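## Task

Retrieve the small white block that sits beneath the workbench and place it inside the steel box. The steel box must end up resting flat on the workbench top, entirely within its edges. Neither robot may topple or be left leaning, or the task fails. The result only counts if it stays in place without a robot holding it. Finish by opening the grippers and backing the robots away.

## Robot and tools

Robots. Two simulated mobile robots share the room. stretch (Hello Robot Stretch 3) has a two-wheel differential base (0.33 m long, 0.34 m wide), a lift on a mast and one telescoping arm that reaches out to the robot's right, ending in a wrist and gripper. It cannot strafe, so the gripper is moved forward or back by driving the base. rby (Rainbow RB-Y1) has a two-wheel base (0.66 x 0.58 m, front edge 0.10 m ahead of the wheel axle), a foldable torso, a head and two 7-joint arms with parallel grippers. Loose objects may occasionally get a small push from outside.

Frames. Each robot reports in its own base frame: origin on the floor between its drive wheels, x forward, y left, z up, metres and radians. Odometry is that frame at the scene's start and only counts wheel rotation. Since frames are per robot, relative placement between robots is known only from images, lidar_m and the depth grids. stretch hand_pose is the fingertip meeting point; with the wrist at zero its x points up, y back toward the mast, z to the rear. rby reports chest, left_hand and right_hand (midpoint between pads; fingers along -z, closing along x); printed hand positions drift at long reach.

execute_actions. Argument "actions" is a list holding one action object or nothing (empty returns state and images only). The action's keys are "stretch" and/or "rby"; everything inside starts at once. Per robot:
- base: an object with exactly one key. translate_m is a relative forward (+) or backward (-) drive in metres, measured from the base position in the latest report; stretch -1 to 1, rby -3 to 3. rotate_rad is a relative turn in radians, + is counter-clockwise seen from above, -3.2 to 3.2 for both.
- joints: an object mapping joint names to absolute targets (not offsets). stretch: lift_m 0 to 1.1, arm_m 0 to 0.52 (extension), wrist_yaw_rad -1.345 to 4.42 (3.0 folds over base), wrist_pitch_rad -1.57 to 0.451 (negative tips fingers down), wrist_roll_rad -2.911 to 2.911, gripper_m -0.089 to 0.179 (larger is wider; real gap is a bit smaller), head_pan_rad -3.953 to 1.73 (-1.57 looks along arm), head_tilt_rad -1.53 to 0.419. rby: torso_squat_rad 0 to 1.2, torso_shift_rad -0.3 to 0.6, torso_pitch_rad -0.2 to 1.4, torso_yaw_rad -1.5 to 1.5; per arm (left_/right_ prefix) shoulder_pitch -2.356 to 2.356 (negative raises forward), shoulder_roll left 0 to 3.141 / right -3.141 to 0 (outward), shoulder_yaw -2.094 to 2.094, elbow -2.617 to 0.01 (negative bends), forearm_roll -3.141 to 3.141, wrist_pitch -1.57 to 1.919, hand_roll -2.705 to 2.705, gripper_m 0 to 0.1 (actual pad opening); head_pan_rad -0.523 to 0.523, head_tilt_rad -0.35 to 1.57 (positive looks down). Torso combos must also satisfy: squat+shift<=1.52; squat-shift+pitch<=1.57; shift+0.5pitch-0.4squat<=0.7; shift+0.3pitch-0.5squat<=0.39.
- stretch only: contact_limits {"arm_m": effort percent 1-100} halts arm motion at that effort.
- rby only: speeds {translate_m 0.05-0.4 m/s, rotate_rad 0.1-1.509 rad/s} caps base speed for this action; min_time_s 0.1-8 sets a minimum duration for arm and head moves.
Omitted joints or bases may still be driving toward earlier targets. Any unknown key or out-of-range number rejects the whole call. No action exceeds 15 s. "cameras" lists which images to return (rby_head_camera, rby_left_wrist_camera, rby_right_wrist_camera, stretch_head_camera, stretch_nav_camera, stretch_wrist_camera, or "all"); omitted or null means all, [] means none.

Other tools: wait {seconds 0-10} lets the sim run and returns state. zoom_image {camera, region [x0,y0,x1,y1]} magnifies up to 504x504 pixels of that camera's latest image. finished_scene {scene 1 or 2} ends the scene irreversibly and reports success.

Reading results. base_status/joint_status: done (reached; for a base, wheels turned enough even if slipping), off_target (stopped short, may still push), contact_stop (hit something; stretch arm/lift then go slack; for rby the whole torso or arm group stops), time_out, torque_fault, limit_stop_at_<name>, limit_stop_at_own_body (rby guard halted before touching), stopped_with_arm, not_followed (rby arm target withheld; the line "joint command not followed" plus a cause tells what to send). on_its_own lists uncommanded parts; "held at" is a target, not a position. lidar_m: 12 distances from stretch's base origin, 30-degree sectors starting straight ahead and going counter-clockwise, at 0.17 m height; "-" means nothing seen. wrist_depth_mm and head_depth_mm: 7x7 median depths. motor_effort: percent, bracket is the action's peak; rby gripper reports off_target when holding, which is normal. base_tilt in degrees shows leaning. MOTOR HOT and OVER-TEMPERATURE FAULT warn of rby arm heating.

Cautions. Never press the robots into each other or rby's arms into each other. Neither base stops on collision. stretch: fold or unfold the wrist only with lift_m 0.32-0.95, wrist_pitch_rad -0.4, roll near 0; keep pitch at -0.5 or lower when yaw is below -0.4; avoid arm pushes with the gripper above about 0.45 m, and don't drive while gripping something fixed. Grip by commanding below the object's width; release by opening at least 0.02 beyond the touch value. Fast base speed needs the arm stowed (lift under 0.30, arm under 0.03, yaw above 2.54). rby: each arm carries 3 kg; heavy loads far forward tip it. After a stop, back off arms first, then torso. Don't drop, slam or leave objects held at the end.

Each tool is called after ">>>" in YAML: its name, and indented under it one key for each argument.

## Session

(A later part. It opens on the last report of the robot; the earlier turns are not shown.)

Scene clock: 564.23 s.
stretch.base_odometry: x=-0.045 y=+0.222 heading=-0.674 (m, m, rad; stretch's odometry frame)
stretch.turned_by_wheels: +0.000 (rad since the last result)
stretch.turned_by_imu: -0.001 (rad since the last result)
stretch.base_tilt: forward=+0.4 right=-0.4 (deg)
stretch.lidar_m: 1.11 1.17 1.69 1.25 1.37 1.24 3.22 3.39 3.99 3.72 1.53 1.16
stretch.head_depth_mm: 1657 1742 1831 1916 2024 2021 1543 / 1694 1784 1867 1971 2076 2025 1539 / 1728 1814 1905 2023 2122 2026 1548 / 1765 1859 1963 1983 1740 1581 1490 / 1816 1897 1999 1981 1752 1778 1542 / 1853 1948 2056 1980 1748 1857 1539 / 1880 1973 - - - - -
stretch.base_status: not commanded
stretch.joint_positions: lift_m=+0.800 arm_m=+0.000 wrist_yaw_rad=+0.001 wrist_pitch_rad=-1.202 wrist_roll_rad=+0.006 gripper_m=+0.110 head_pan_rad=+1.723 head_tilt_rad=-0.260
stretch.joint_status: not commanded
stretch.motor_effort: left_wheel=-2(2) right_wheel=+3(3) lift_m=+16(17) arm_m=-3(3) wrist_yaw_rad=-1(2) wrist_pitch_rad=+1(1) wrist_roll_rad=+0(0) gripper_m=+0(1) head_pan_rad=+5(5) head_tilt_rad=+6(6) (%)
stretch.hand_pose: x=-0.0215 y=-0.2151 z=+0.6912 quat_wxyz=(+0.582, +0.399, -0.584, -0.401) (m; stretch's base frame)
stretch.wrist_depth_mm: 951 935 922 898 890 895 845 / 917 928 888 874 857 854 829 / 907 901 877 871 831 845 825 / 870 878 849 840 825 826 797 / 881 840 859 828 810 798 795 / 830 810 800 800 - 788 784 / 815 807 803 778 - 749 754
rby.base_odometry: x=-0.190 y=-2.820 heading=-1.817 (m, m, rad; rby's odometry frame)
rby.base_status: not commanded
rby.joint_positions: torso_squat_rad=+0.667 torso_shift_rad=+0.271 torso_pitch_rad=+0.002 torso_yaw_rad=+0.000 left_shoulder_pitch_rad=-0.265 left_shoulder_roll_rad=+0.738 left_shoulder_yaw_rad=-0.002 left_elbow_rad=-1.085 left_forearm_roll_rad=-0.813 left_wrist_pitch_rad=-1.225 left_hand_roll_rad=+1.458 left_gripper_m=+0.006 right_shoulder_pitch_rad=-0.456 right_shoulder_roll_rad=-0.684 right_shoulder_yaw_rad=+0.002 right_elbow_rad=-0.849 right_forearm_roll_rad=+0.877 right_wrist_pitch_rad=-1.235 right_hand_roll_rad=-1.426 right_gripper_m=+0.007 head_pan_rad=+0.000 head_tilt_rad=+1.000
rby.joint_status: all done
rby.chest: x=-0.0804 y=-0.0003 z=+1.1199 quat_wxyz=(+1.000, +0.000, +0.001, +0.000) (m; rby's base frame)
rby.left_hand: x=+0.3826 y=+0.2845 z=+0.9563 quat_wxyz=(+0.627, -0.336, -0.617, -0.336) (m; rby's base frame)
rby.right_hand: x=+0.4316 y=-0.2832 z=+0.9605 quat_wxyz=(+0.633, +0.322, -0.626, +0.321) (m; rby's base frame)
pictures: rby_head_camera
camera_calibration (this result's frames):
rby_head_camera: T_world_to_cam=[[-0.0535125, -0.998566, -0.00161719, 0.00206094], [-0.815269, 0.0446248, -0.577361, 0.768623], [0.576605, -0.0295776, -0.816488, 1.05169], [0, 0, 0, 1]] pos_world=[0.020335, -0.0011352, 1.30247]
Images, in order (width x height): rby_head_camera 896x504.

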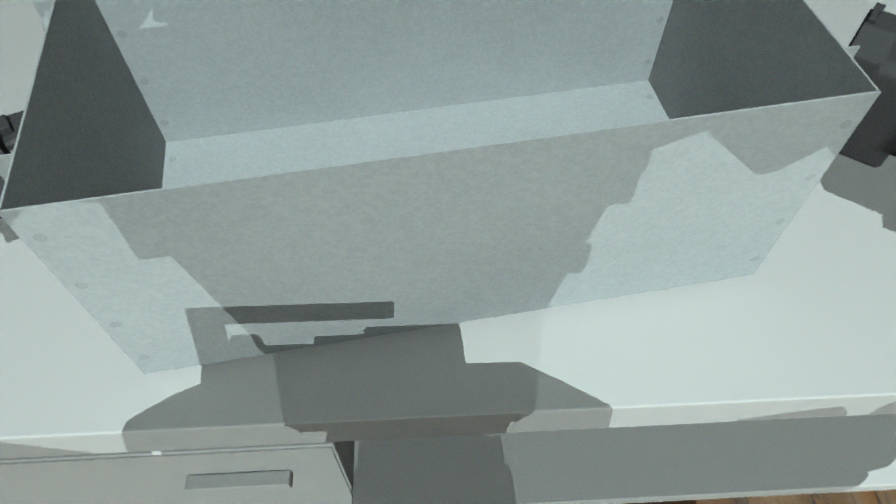

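>>> execute_actions:
  actions:
    - {"rby":{"joints":{"torso_squat_rad":0.688}}}
  cameras: ["rby_head_camera"]

Scene clock: 568.70 s.
stretch.base_odometry: x=-0.045 y=+0.222 heading=-0.674 (m, m, rad; stretch's odometry frame)
stretch.turned_by_wheels: +0.000 (rad since the last result)
stretch.turned_by_imu: -0.001 (rad since the last result)
stretch.base_tilt: forward=+0.4 right=-0.4 (deg)
stretch.lidar_m: 1.10 1.17 1.68 1.25 1.37 1.25 3.23 3.39 3.98 3.72 1.52 1.16
stretch.head_depth_mm: 1657 1733 1822 1918 2030 2020 1541 / 1695 1779 1868 1970 2090 2042 1542 / 1733 1808 1924 2005 2118 2023 1537 / 1769 1862 1957 1972 1749 1560 1489 / 1804 1895 1989 1977 1758 1787 1539 / 1858 1946 2044 1974 1755 1855 1543 / 1874 1980 - - - - -
stretch.base_status: not commanded
stretch.joint_positions: lift_m=+0.800 arm_m=+0.000 wrist_yaw_rad=+0.001 wrist_pitch_rad=-1.202 wrist_roll_rad=+0.006 gripper_m=+0.110 head_pan_rad=+1.723 head_tilt_rad=-0.260
stretch.joint_status: not commanded
stretch.motor_effort: left_wheel=-2(2) right_wheel=+3(3) lift_m=+17(16) arm_m=-4(3) wrist_yaw_rad=-2(1) wrist_pitch_rad=+1(1) wrist_roll_rad=+0(0) gripper_m=+0(1) head_pan_rad=+4(4) head_tilt_rad=+5(5) (%)
stretch.hand_pose: x=-0.0215 y=-0.2151 z=+0.6912 quat_wxyz=(+0.582, +0.399, -0.584, -0.401) (m; stretch's base frame)
stretch.wrist_depth_mm: 958 958 916 892 895 866 878 / 920 896 881 865 847 869 838 / 883 878 865 856 821 847 814 / 884 867 851 830 827 816 786 / 854 844 836 828 811 797 782 / 834 848 799 811 - 782 767 / 835 798 791 791 - 750 767
rby.base_odometry: x=-0.190 y=-2.820 heading=-1.817 (m, m, rad; rby's odometry frame)
rby.base_status: not commanded
rby.joint_positions: torso_squat_rad=+0.688 torso_shift_rad=+0.271 torso_pitch_rad=+0.002 torso_yaw_rad=+0.000 left_shoulder_pitch_rad=-0.265 left_shoulder_roll_rad=+0.738 left_shoulder_yaw_rad=-0.002 left_elbow_rad=-1.085 left_forearm_roll_rad=-0.813 left_wrist_pitch_rad=-1.225 left_hand_roll_rad=+1.458 left_gripper_m=+0.006 right_shoulder_pitch_rad=-0.456 right_shoulder_roll_rad=-0.684 right_shoulder_yaw_rad=+0.002 right_elbow_rad=-0.849 right_forearm_roll_rad=+0.877 right_wrist_pitch_rad=-1.235 right_hand_roll_rad=-1.426 right_gripper_m=+0.007 head_pan_rad=+0.000 head_tilt_rad=+1.000
rby.joint_status: all done
rby.chest: x=-0.0828 y=-0.0003 z=+1.1111 quat_wxyz=(+1.000, +0.000, +0.001, +0.000) (m; rby's base frame)
rby.left_hand: x=+0.3801 y=+0.2845 z=+0.9474 quat_wxyz=(+0.627, -0.336, -0.617, -0.336) (m; rby's base frame)
rby.right_hand: x=+0.4291 y=-0.2832 z=+0.9516 quat_wxyz=(+0.633, +0.322, -0.626, +0.321) (m; rby's base frame)
pictures: rby_head_camera
camera_calibration (this result's frames):
rby_head_camera: T_world_to_cam=[[-0.0535124, -0.998566, -0.00161791, 0.0019185], [-0.81526, 0.0446247, -0.577373, 0.761495], [0.576617, -0.0295776, -0.816479, 1.04586], [0, 0, 0, 1]] pos_world=[0.0178595, -0.00113175, 1.29359]
Images, in order (width x height): rby_head_camera 896x504.

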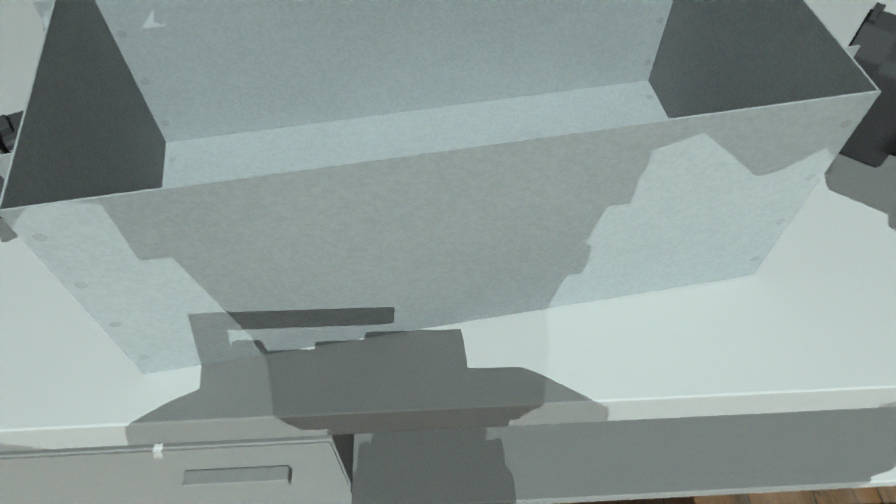

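>>> execute_actions:
  actions:
    - {"rby":{"joints":{"torso_squat_rad":0.695,"torso_shift_rad":0.3}}}
  cameras: ["rby_head_camera"]

Scene clock: 574.33 s.
stretch.base_odometry: x=-0.045 y=+0.222 heading=-0.674 (m, m, rad; stretch's odometry frame)
stretch.turned_by_wheels: +0.000 (rad since the last result)
stretch.turned_by_imu: -0.001 (rad since the last result)
stretch.base_tilt: forward=+0.5 right=-0.4 (deg)
stretch.lidar_m: 1.11 1.16 1.69 1.25 1.37 1.24 3.22 3.40 3.98 3.72 1.52 1.16
stretch.head_depth_mm: 1666 1749 1819 1923 2028 2023 1538 / 1694 1769 1884 1963 2072 2030 1538 / 1734 1823 1917 2015 2123 2014 1545 / 1780 1857 1958 1994 1754 1570 1482 / 1815 1901 1998 1985 1754 1793 1535 / 1854 1939 2059 1978 1756 1866 1540 / 1880 1981 - - - - -
stretch.base_status: not commanded
stretch.joint_positions: lift_m=+0.800 arm_m=+0.000 wrist_yaw_rad=+0.001 wrist_pitch_rad=-1.202 wrist_roll_rad=+0.006 gripper_m=+0.110 head_pan_rad=+1.723 head_tilt_rad=-0.260
stretch.joint_status: not commanded
stretch.motor_effort: left_wheel=-2(2) right_wheel=+3(3) lift_m=+16(16) arm_m=-4(4) wrist_yaw_rad=-2(2) wrist_pitch_rad=+1(1) wrist_roll_rad=+0(0) gripper_m=+0(0) head_pan_rad=+5(5) head_tilt_rad=+5(5) (%)
stretch.hand_pose: x=-0.0215 y=-0.2151 z=+0.6912 quat_wxyz=(+0.582, +0.399, -0.584, -0.401) (m; stretch's base frame)
stretch.wrist_depth_mm: 936 938 937 908 875 872 866 / 912 937 898 876 899 849 846 / 910 862 870 858 853 834 817 / 882 854 848 848 822 819 810 / 841 862 831 816 826 792 805 / 832 832 824 797 - 770 780 / 816 825 787 778 - 769 759
rby.base_odometry: x=-0.190 y=-2.820 heading=-1.817 (m, m, rad; rby's odometry frame)
rby.base_status: not commanded
rby.joint_positions: torso_squat_rad=+0.695 torso_shift_rad=+0.300 torso_pitch_rad=+0.000 torso_yaw_rad=+0.000 left_shoulder_pitch_rad=-0.269 left_shoulder_roll_rad=+0.738 left_shoulder_yaw_rad=+0.001 left_elbow_rad=-1.088 left_forearm_roll_rad=-0.811 left_wrist_pitch_rad=-1.225 left_hand_roll_rad=+1.458 left_gripper_m=+0.007 right_shoulder_pitch_rad=-0.458 right_shoulder_roll_rad=-0.685 right_shoulder_yaw_rad=+0.000 right_elbow_rad=-0.850 right_forearm_roll_rad=+0.875 right_wrist_pitch_rad=-1.235 right_hand_roll_rad=-1.426 right_gripper_m=+0.007 head_pan_rad=+0.000 head_tilt_rad=+1.000
rby.joint_status: all done
rby.chest: x=-0.0694 y=-0.0003 z=+1.1036 quat_wxyz=(+1.000, +0.000, +0.000, +0.000) (m; rby's base frame)
rby.left_hand: x=+0.3949 y=+0.2843 z=+0.9443 quat_wxyz=(+0.623, -0.336, -0.620, -0.338) (m; rby's base frame)
rby.right_hand: x=+0.4436 y=-0.2833 z=+0.9474 quat_wxyz=(+0.631, +0.321, -0.628, +0.322) (m; rby's base frame)
pictures: rby_head_camera
camera_calibration (this result's frames):
rby_head_camera: T_world_to_cam=[[-0.0535097, -0.998566, -0.00179534, 0.00279467], [-0.814034, 0.0446625, -0.579097, 0.770138], [0.578347, -0.0295259, -0.815256, 1.03076], [0, 0, 0, 1]] pos_world=[0.0309303, -0.00117147, 1.28633]
Images, in order (width x height): rby_head_camera 896x504.

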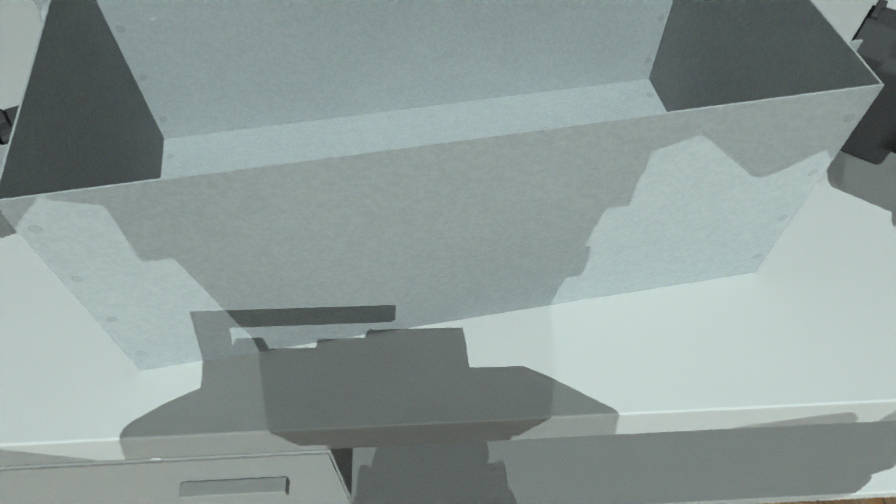

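>>> execute_actions:
  actions:
    - {"rby":{"joints":{"left_gripper_m":0.035,"right_gripper_m":0.035}}}
  cameras: []

>>> execute_actions:
  actions:
    - {"rby":{"base":{"translate_m":-0.03},"speeds":{"translate_m":0.05},"joints":{"left_wrist_pitch_rad":-1.07,"right_wrist_pitch_rad":-1.05},"min_time_s":1.2}}
  cameras: ["rby_head_camera","rby_left_wrist_camera","rby_right_wrist_camera"]

Scene clock: 584.03 s.
stretch.base_odometry: x=-0.045 y=+0.222 heading=-0.674 (m, m, rad; stretch's odometry frame)
stretch.turned_by_wheels: +0.000 (rad since the last result)
stretch.turned_by_imu: -0.001 (rad since the last result)
stretch.base_tilt: forward=+0.5 right=-0.5 (deg)
stretch.lidar_m: 1.11 1.17 1.68 1.25 1.37 1.24 3.23 3.38 4.00 3.73 1.52 1.15
stretch.head_depth_mm: 1656 1738 1826 1920 2021 2041 1539 / 1695 1766 1858 1966 2068 2038 1540 / 1737 1828 1907 2009 2134 2027 1543 / 1772 1861 1955 1971 1755 1567 1486 / 1828 1899 2011 1974 1743 1790 1532 / 1851 1950 2063 1973 1750 1858 1531 / 1880 1971 - - - - -
stretch.base_status: not commanded
stretch.joint_positions: lift_m=+0.800 arm_m=+0.000 wrist_yaw_rad=+0.001 wrist_pitch_rad=-1.202 wrist_roll_rad=+0.006 gripper_m=+0.110 head_pan_rad=+1.723 head_tilt_rad=-0.260
stretch.joint_status: not commanded
stretch.motor_effort: left_wheel=-2(2) right_wheel=+2(2) lift_m=+16(17) arm_m=-4(4) wrist_yaw_rad=-2(2) wrist_pitch_rad=+1(1) wrist_roll_rad=+0(0) gripper_m=+1(0) head_pan_rad=+5(5) head_tilt_rad=+6(5) (%)
stretch.hand_pose: x=-0.0215 y=-0.2151 z=+0.6912 quat_wxyz=(+0.582, +0.399, -0.584, -0.401) (m; stretch's base frame)
stretch.wrist_depth_mm: 962 931 927 914 889 864 844 / 921 922 910 886 881 844 844 / 908 871 878 870 840 822 811 / 869 875 873 847 824 790 808 / 850 844 834 815 809 800 784 / 830 839 824 805 - 798 769 / 811 804 796 788 - 758 762
rby.base_odometry: x=-0.190 y=-2.820 heading=-1.817 (m, m, rad; rby's odometry frame)
rby.base_status: not commanded
rby.joint_positions: torso_squat_rad=+0.695 torso_shift_rad=+0.300 torso_pitch_rad=+0.000 torso_yaw_rad=+0.000 left_shoulder_pitch_rad=-0.268 left_shoulder_roll_rad=+0.738 left_shoulder_yaw_rad=+0.001 left_elbow_rad=-1.087 left_forearm_roll_rad=-0.812 left_wrist_pitch_rad=-1.225 left_hand_roll_rad=+1.458 left_gripper_m=+0.035 right_shoulder_pitch_rad=-0.459 right_shoulder_roll_rad=-0.685 right_shoulder_yaw_rad=+0.000 right_elbow_rad=-0.851 right_forearm_roll_rad=+0.875 right_wrist_pitch_rad=-1.235 right_hand_roll_rad=-1.426 right_gripper_m=+0.035 head_pan_rad=+0.000 head_tilt_rad=+1.000
rby.joint_status: all done
rby.chest: x=-0.0691 y=-0.0003 z=+1.1035 quat_wxyz=(+1.000, +0.000, +0.000, +0.000) (m; rby's base frame)
rby.left_hand: x=+0.3950 y=+0.2844 z=+0.9435 quat_wxyz=(+0.624, -0.336, -0.620, -0.338) (m; rby's base frame)
rby.right_hand: x=+0.4440 y=-0.2830 z=+0.9477 quat_wxyz=(+0.631, +0.321, -0.629, +0.323) (m; rby's base frame)
pictures: none
No camera images: the call's "cameras" was empty. Leave "cameras" out to get every camera's image.

Scene clock: 585.53 s.
stretch.base_odometry: x=-0.045 y=+0.222 heading=-0.674 (m, m, rad; stretch's odometry frame)
stretch.turned_by_wheels: +0.000 (rad since the last result)
stretch.turned_by_imu: +0.000 (rad since the last result)
stretch.base_tilt: forward=+0.5 right=-0.4 (deg)
stretch.lidar_m: 1.11 1.17 1.69 1.25 1.37 1.23 3.20 3.40 3.98 3.73 1.52 1.15
stretch.head_depth_mm: 1659 1738 1833 1923 2031 2029 1542 / 1699 1773 1868 1963 2062 2028 1545 / 1735 1812 1906 2027 2119 2030 1533 / 1768 1851 1965 1987 1758 1571 1488 / 1806 1899 1999 1985 1753 1789 1543 / 1861 1953 2064 1977 1754 1857 1543 / 1897 1985 - - - - -
stretch.base_status: not commanded
stretch.joint_positions: lift_m=+0.800 arm_m=+0.000 wrist_yaw_rad=+0.001 wrist_pitch_rad=-1.202 wrist_roll_rad=+0.006 gripper_m=+0.110 head_pan_rad=+1.723 head_tilt_rad=-0.260
stretch.joint_status: not commanded
stretch.motor_effort: left_wheel=-2(2) right_wheel=+2(3) lift_m=+16(16) arm_m=-4(4) wrist_yaw_rad=-1(1) wrist_pitch_rad=+1(1) wrist_roll_rad=+0(0) gripper_m=+0(1) head_pan_rad=+5(6) head_tilt_rad=+5(5) (%)
stretch.hand_pose: x=-0.0215 y=-0.2151 z=+0.6912 quat_wxyz=(+0.582, +0.399, -0.584, -0.401) (m; stretch's base frame)
stretch.wrist_depth_mm: 949 937 917 901 868 867 869 / 932 893 891 893 864 854 836 / 908 898 874 858 845 835 830 / 874 864 859 842 856 807 802 / 853 835 830 825 806 822 801 / 839 829 832 807 - 792 773 / 821 809 813 811 - 751 763
rby.base_odometry: x=-0.183 y=-2.790 heading=-1.817 (m, m, rad; rby's odometry frame)
rby.base_status: done
rby.joint_positions: torso_squat_rad=+0.695 torso_shift_rad=+0.300 torso_pitch_rad=+0.000 torso_yaw_rad=+0.000 left_shoulder_pitch_rad=-0.268 left_shoulder_roll_rad=+0.738 left_shoulder_yaw_rad=+0.000 left_elbow_rad=-1.087 left_forearm_roll_rad=-0.812 left_wrist_pitch_rad=-1.070 left_hand_roll_rad=+1.458 left_gripper_m=+0.035 right_shoulder_pitch_rad=-0.460 right_shoulder_roll_rad=-0.685 right_shoulder_yaw_rad=+0.000 right_elbow_rad=-0.851 right_forearm_roll_rad=+0.875 right_wrist_pitch_rad=-1.050 right_hand_roll_rad=-1.426 right_gripper_m=+0.035 head_pan_rad=+0.000 head_tilt_rad=+1.000
rby.joint_status: all done
rby.chest: x=-0.0690 y=-0.0003 z=+1.1035 quat_wxyz=(+1.000, +0.000, +0.000, +0.000) (m; rby's base frame)
rby.left_hand: x=+0.4231 y=+0.3061 z=+0.9393 quat_wxyz=(+0.653, -0.284, -0.638, -0.292) (m; rby's base frame)
rby.right_hand: x=+0.4758 y=-0.3108 z=+0.9416 quat_wxyz=(+0.666, +0.258, -0.647, +0.268) (m; rby's base frame)
pictures: rby_head_camera, rby_left_wrist_camera, rby_right_wrist_camera
camera_calibration (this result's frames):
rby_head_camera: T_world_to_cam=[[-0.0535084, -0.998566, -0.00172284, 0.00274812], [-0.81434, 0.044635, -0.578669, 0.769902], [0.577916, -0.0295607, -0.815561, 1.03085], [0, 0, 0, 1]] pos_world=[0.0313673, -0.00114794, 1.28624]
rby_left_wrist_camera: T_world_to_cam=[[0.0116365, 0.0221517, 0.999687, -0.955031], [-0.997352, -0.0715174, 0.013194, 0.465544], [0.0717872, -0.997193, 0.0212609, 0.338738], [0, 0, 0, 1]] pos_world=[0.451108, 0.392237, 0.941388]
rby_right_wrist_camera: T_world_to_cam=[[-0.0299357, -0.0436853, -0.998597, 0.93775], [-0.993278, 0.113058, 0.0248303, 0.518024], [0.111815, 0.992628, -0.0467761, 0.388361], [0, 0, 0, 1]] pos_world=[0.49919, -0.403099, 0.941737]
Images, in order (width x height): rby_head_camera 896x504, rby_left_wrist_camera 644x364, rby_right_wrist_camera 644x364.

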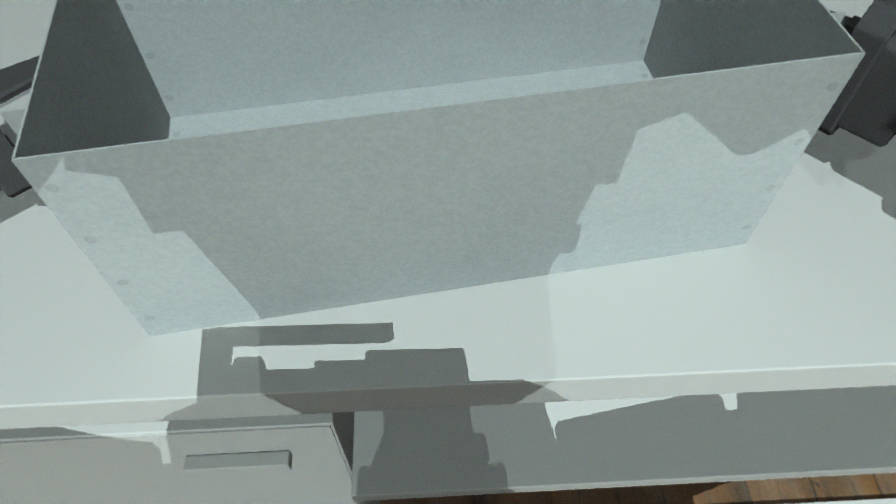

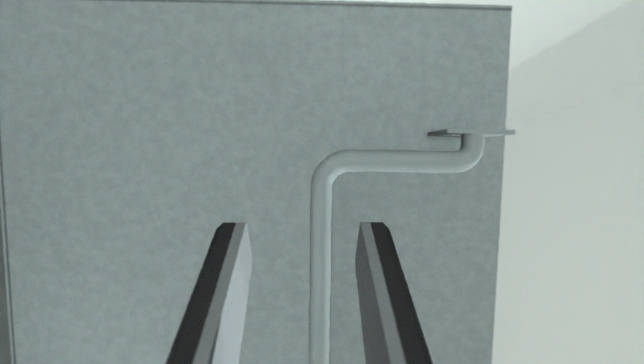

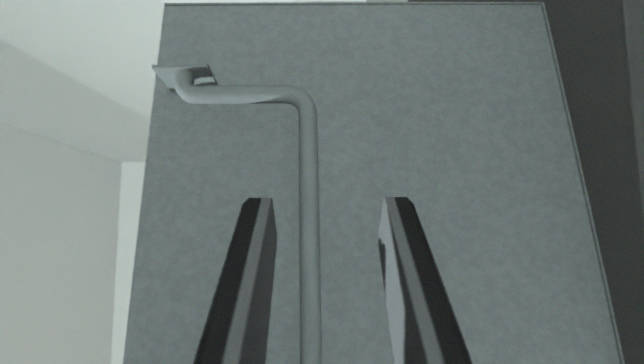

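>>> execute_actions:
  actions:
    - {"rby":{"base":{"translate_m":-0.04},"speeds":{"translate_m":0.05},"joints":{"left_wrist_pitch_rad":-0.7,"right_wrist_pitch_rad":-0.7},"min_time_s":1.2}}
  cameras: []

>>> execute_actions:
  actions:
    - {"rby":{"base":{"translate_m":-0.55},"joints":{"head_tilt_rad":0.7,"torso_squat_rad":0.4,"torso_shift_rad":0.1}}}
  cameras: ["rby_head_camera"]

Scene clock: 592.80 s.
stretch.base_odometry: x=-0.045 y=+0.222 heading=-0.674 (m, m, rad; stretch's odometry frame)
stretch.turned_by_wheels: +0.000 (rad since the last result)
stretch.turned_by_imu: -0.001 (rad since the last result)
stretch.base_tilt: forward=+0.5 right=-0.4 (deg)
stretch.lidar_m: 1.11 1.17 1.68 1.25 1.38 1.22 3.23 3.38 3.98 3.73 1.52 1.15
stretch.head_depth_mm: 1657 1740 1830 1921 2041 2018 1538 / 1697 1773 1882 1964 2079 2029 1543 / 1727 1817 1917 2005 2140 2051 1538 / 1780 1854 1967 1986 1757 1572 1482 / 1808 1900 2008 1968 1749 1781 1543 / 1855 1939 2044 1978 1752 1857 1534 / 1889 1976 - - - - -
stretch.base_status: not commanded
stretch.joint_positions: lift_m=+0.800 arm_m=+0.000 wrist_yaw_rad=+0.001 wrist_pitch_rad=-1.202 wrist_roll_rad=+0.006 gripper_m=+0.110 head_pan_rad=+1.723 head_tilt_rad=-0.260
stretch.joint_status: not commanded
stretch.motor_effort: left_wheel=-2(3) right_wheel=+2(3) lift_m=+16(16) arm_m=-3(4) wrist_yaw_rad=-1(2) wrist_pitch_rad=+1(1) wrist_roll_rad=+0(0) gripper_m=+0(0) head_pan_rad=+6(4) head_tilt_rad=+5(5) (%)
stretch.hand_pose: x=-0.0215 y=-0.2151 z=+0.6912 quat_wxyz=(+0.582, +0.399, -0.584, -0.401) (m; stretch's base frame)
stretch.wrist_depth_mm: 933 929 928 884 880 867 856 / 929 919 895 873 843 835 847 / 918 885 872 866 856 841 833 / 892 871 867 852 818 810 819 / 878 852 836 813 839 798 773 / 841 838 809 819 - 772 763 / 819 811 794 774 - 767 756
rby.base_odometry: x=-0.173 y=-2.752 heading=-1.817 (m, m, rad; rby's odometry frame)
rby.base_status: done
rby.joint_positions: torso_squat_rad=+0.695 torso_shift_rad=+0.300 torso_pitch_rad=+0.000 torso_yaw_rad=+0.000 left_shoulder_pitch_rad=-0.268 left_shoulder_roll_rad=+0.738 left_shoulder_yaw_rad=+0.000 left_elbow_rad=-1.087 left_forearm_roll_rad=-0.812 left_wrist_pitch_rad=-0.700 left_hand_roll_rad=+1.458 left_gripper_m=+0.035 right_shoulder_pitch_rad=-0.460 right_shoulder_roll_rad=-0.685 right_shoulder_yaw_rad=+0.000 right_elbow_rad=-0.851 right_forearm_roll_rad=+0.875 right_wrist_pitch_rad=-0.700 right_hand_roll_rad=-1.426 right_gripper_m=+0.035 head_pan_rad=+0.000 head_tilt_rad=+1.000
rby.joint_status: all done
rby.chest: x=-0.0690 y=-0.0003 z=+1.1035 quat_wxyz=(+1.000, +0.000, +0.000, +0.000) (m; rby's base frame)
rby.left_hand: x=+0.4741 y=+0.3732 z=+0.9304 quat_wxyz=(+0.707, -0.153, -0.667, -0.176) (m; rby's base frame)
rby.right_hand: x=+0.5195 y=-0.3772 z=+0.9310 quat_wxyz=(+0.716, +0.132, -0.667, +0.159) (m; rby's base frame)
pictures: none
No camera images: the call's "cameras" was empty. Leave "cameras" out to get every camera's image.

Scene clock: 595.63 s.
stretch.base_odometry: x=-0.045 y=+0.222 heading=-0.674 (m, m, rad; stretch's odometry frame)
stretch.turned_by_wheels: +0.000 (rad since the last result)
stretch.turned_by_imu: -0.001 (rad since the last result)
stretch.base_tilt: forward=+0.5 right=-0.4 (deg)
stretch.lidar_m: 1.11 1.17 1.69 1.25 1.91 1.07 1.10 3.40 3.99 3.72 1.52 1.16
stretch.head_depth_mm: 1667 1732 1835 1925 2019 2026 1543 / 1695 1784 1859 1956 2069 2023 1536 / 1726 1808 1912 2007 2111 2019 1533 / 1775 1866 1955 1972 1754 1569 1499 / 1824 1897 2000 1981 1755 1786 1528 / 1851 1939 2050 1976 1747 1857 1549 / 1879 1983 - - - - -
stretch.base_status: not commanded
stretch.joint_positions: lift_m=+0.800 arm_m=+0.000 wrist_yaw_rad=+0.001 wrist_pitch_rad=-1.202 wrist_roll_rad=+0.006 gripper_m=+0.110 head_pan_rad=+1.723 head_tilt_rad=-0.260
stretch.joint_status: not commanded
stretch.motor_effort: left_wheel=-2(2) right_wheel=+2(3) lift_m=+16(16) arm_m=-4(4) wrist_yaw_rad=-1(1) wrist_pitch_rad=+1(1) wrist_roll_rad=+0(0) gripper_m=+0(0) head_pan_rad=+4(4) head_tilt_rad=+5(5) (%)
stretch.hand_pose: x=-0.0215 y=-0.2151 z=+0.6912 quat_wxyz=(+0.582, +0.399, -0.584, -0.401) (m; stretch's base frame)
stretch.wrist_depth_mm: 929 943 937 892 892 858 864 / 950 910 890 869 848 832 814 / 897 894 884 854 854 844 822 / 897 883 844 852 844 810 802 / 867 854 828 833 819 806 780 / 839 828 815 809 - 775 763 / 844 807 797 793 - 766 756
rby.base_odometry: x=-0.039 y=-2.218 heading=-1.816 (m, m, rad; rby's odometry frame)
rby.base_status: done
rby.joint_positions: torso_squat_rad=+0.400 torso_shift_rad=+0.100 torso_pitch_rad=+0.000 torso_yaw_rad=+0.000 left_shoulder_pitch_rad=-0.268 left_shoulder_roll_rad=+0.738 left_shoulder_yaw_rad=+0.000 left_elbow_rad=-1.087 left_forearm_roll_rad=-0.812 left_wrist_pitch_rad=-0.700 left_hand_roll_rad=+1.458 left_gripper_m=+0.035 right_shoulder_pitch_rad=-0.460 right_shoulder_roll_rad=-0.685 right_shoulder_yaw_rad=+0.000 right_elbow_rad=-0.851 right_forearm_roll_rad=+0.875 right_wrist_pitch_rad=-0.700 right_hand_roll_rad=-1.426 right_gripper_m=+0.035 head_pan_rad=+0.000 head_tilt_rad=+0.700
rby.joint_status: all done
rby.chest: x=-0.1636 y=-0.0003 z=+1.2314 quat_wxyz=(+1.000, +0.000, +0.000, +0.000) (m; rby's base frame)
rby.left_hand: x=+0.3795 y=+0.3732 z=+1.0583 quat_wxyz=(+0.707, -0.153, -0.667, -0.176) (m; rby's base frame)
rby.right_hand: x=+0.4249 y=-0.3772 z=+1.0590 quat_wxyz=(+0.716, +0.132, -0.667, +0.159) (m; rby's base frame)
pictures: rby_head_camera
camera_calibration (this result's frames):
rby_head_camera: T_world_to_cam=[[-0.0506583, -0.998562, -0.0175204, 0.0208736], [-0.60687, 0.0447105, -0.793542, 1.10385], [0.793185, -0.0295669, -0.608263, 0.923568], [0, 0, 0, 1]] pos_world=[-0.0616116, -0.00120273, 1.43809]
Images, in order (width x height): rby_head_camera 896x504.

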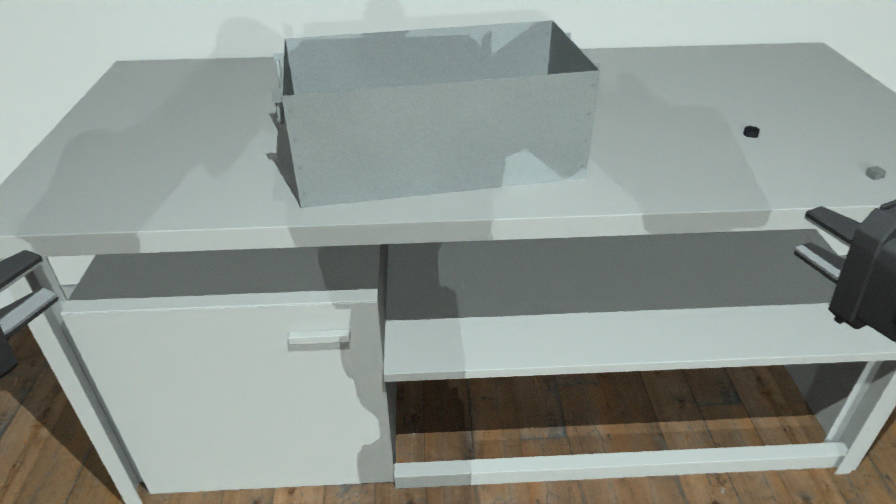

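>>> finished_scene:
  scene: 1

The scene is finished: the task was done.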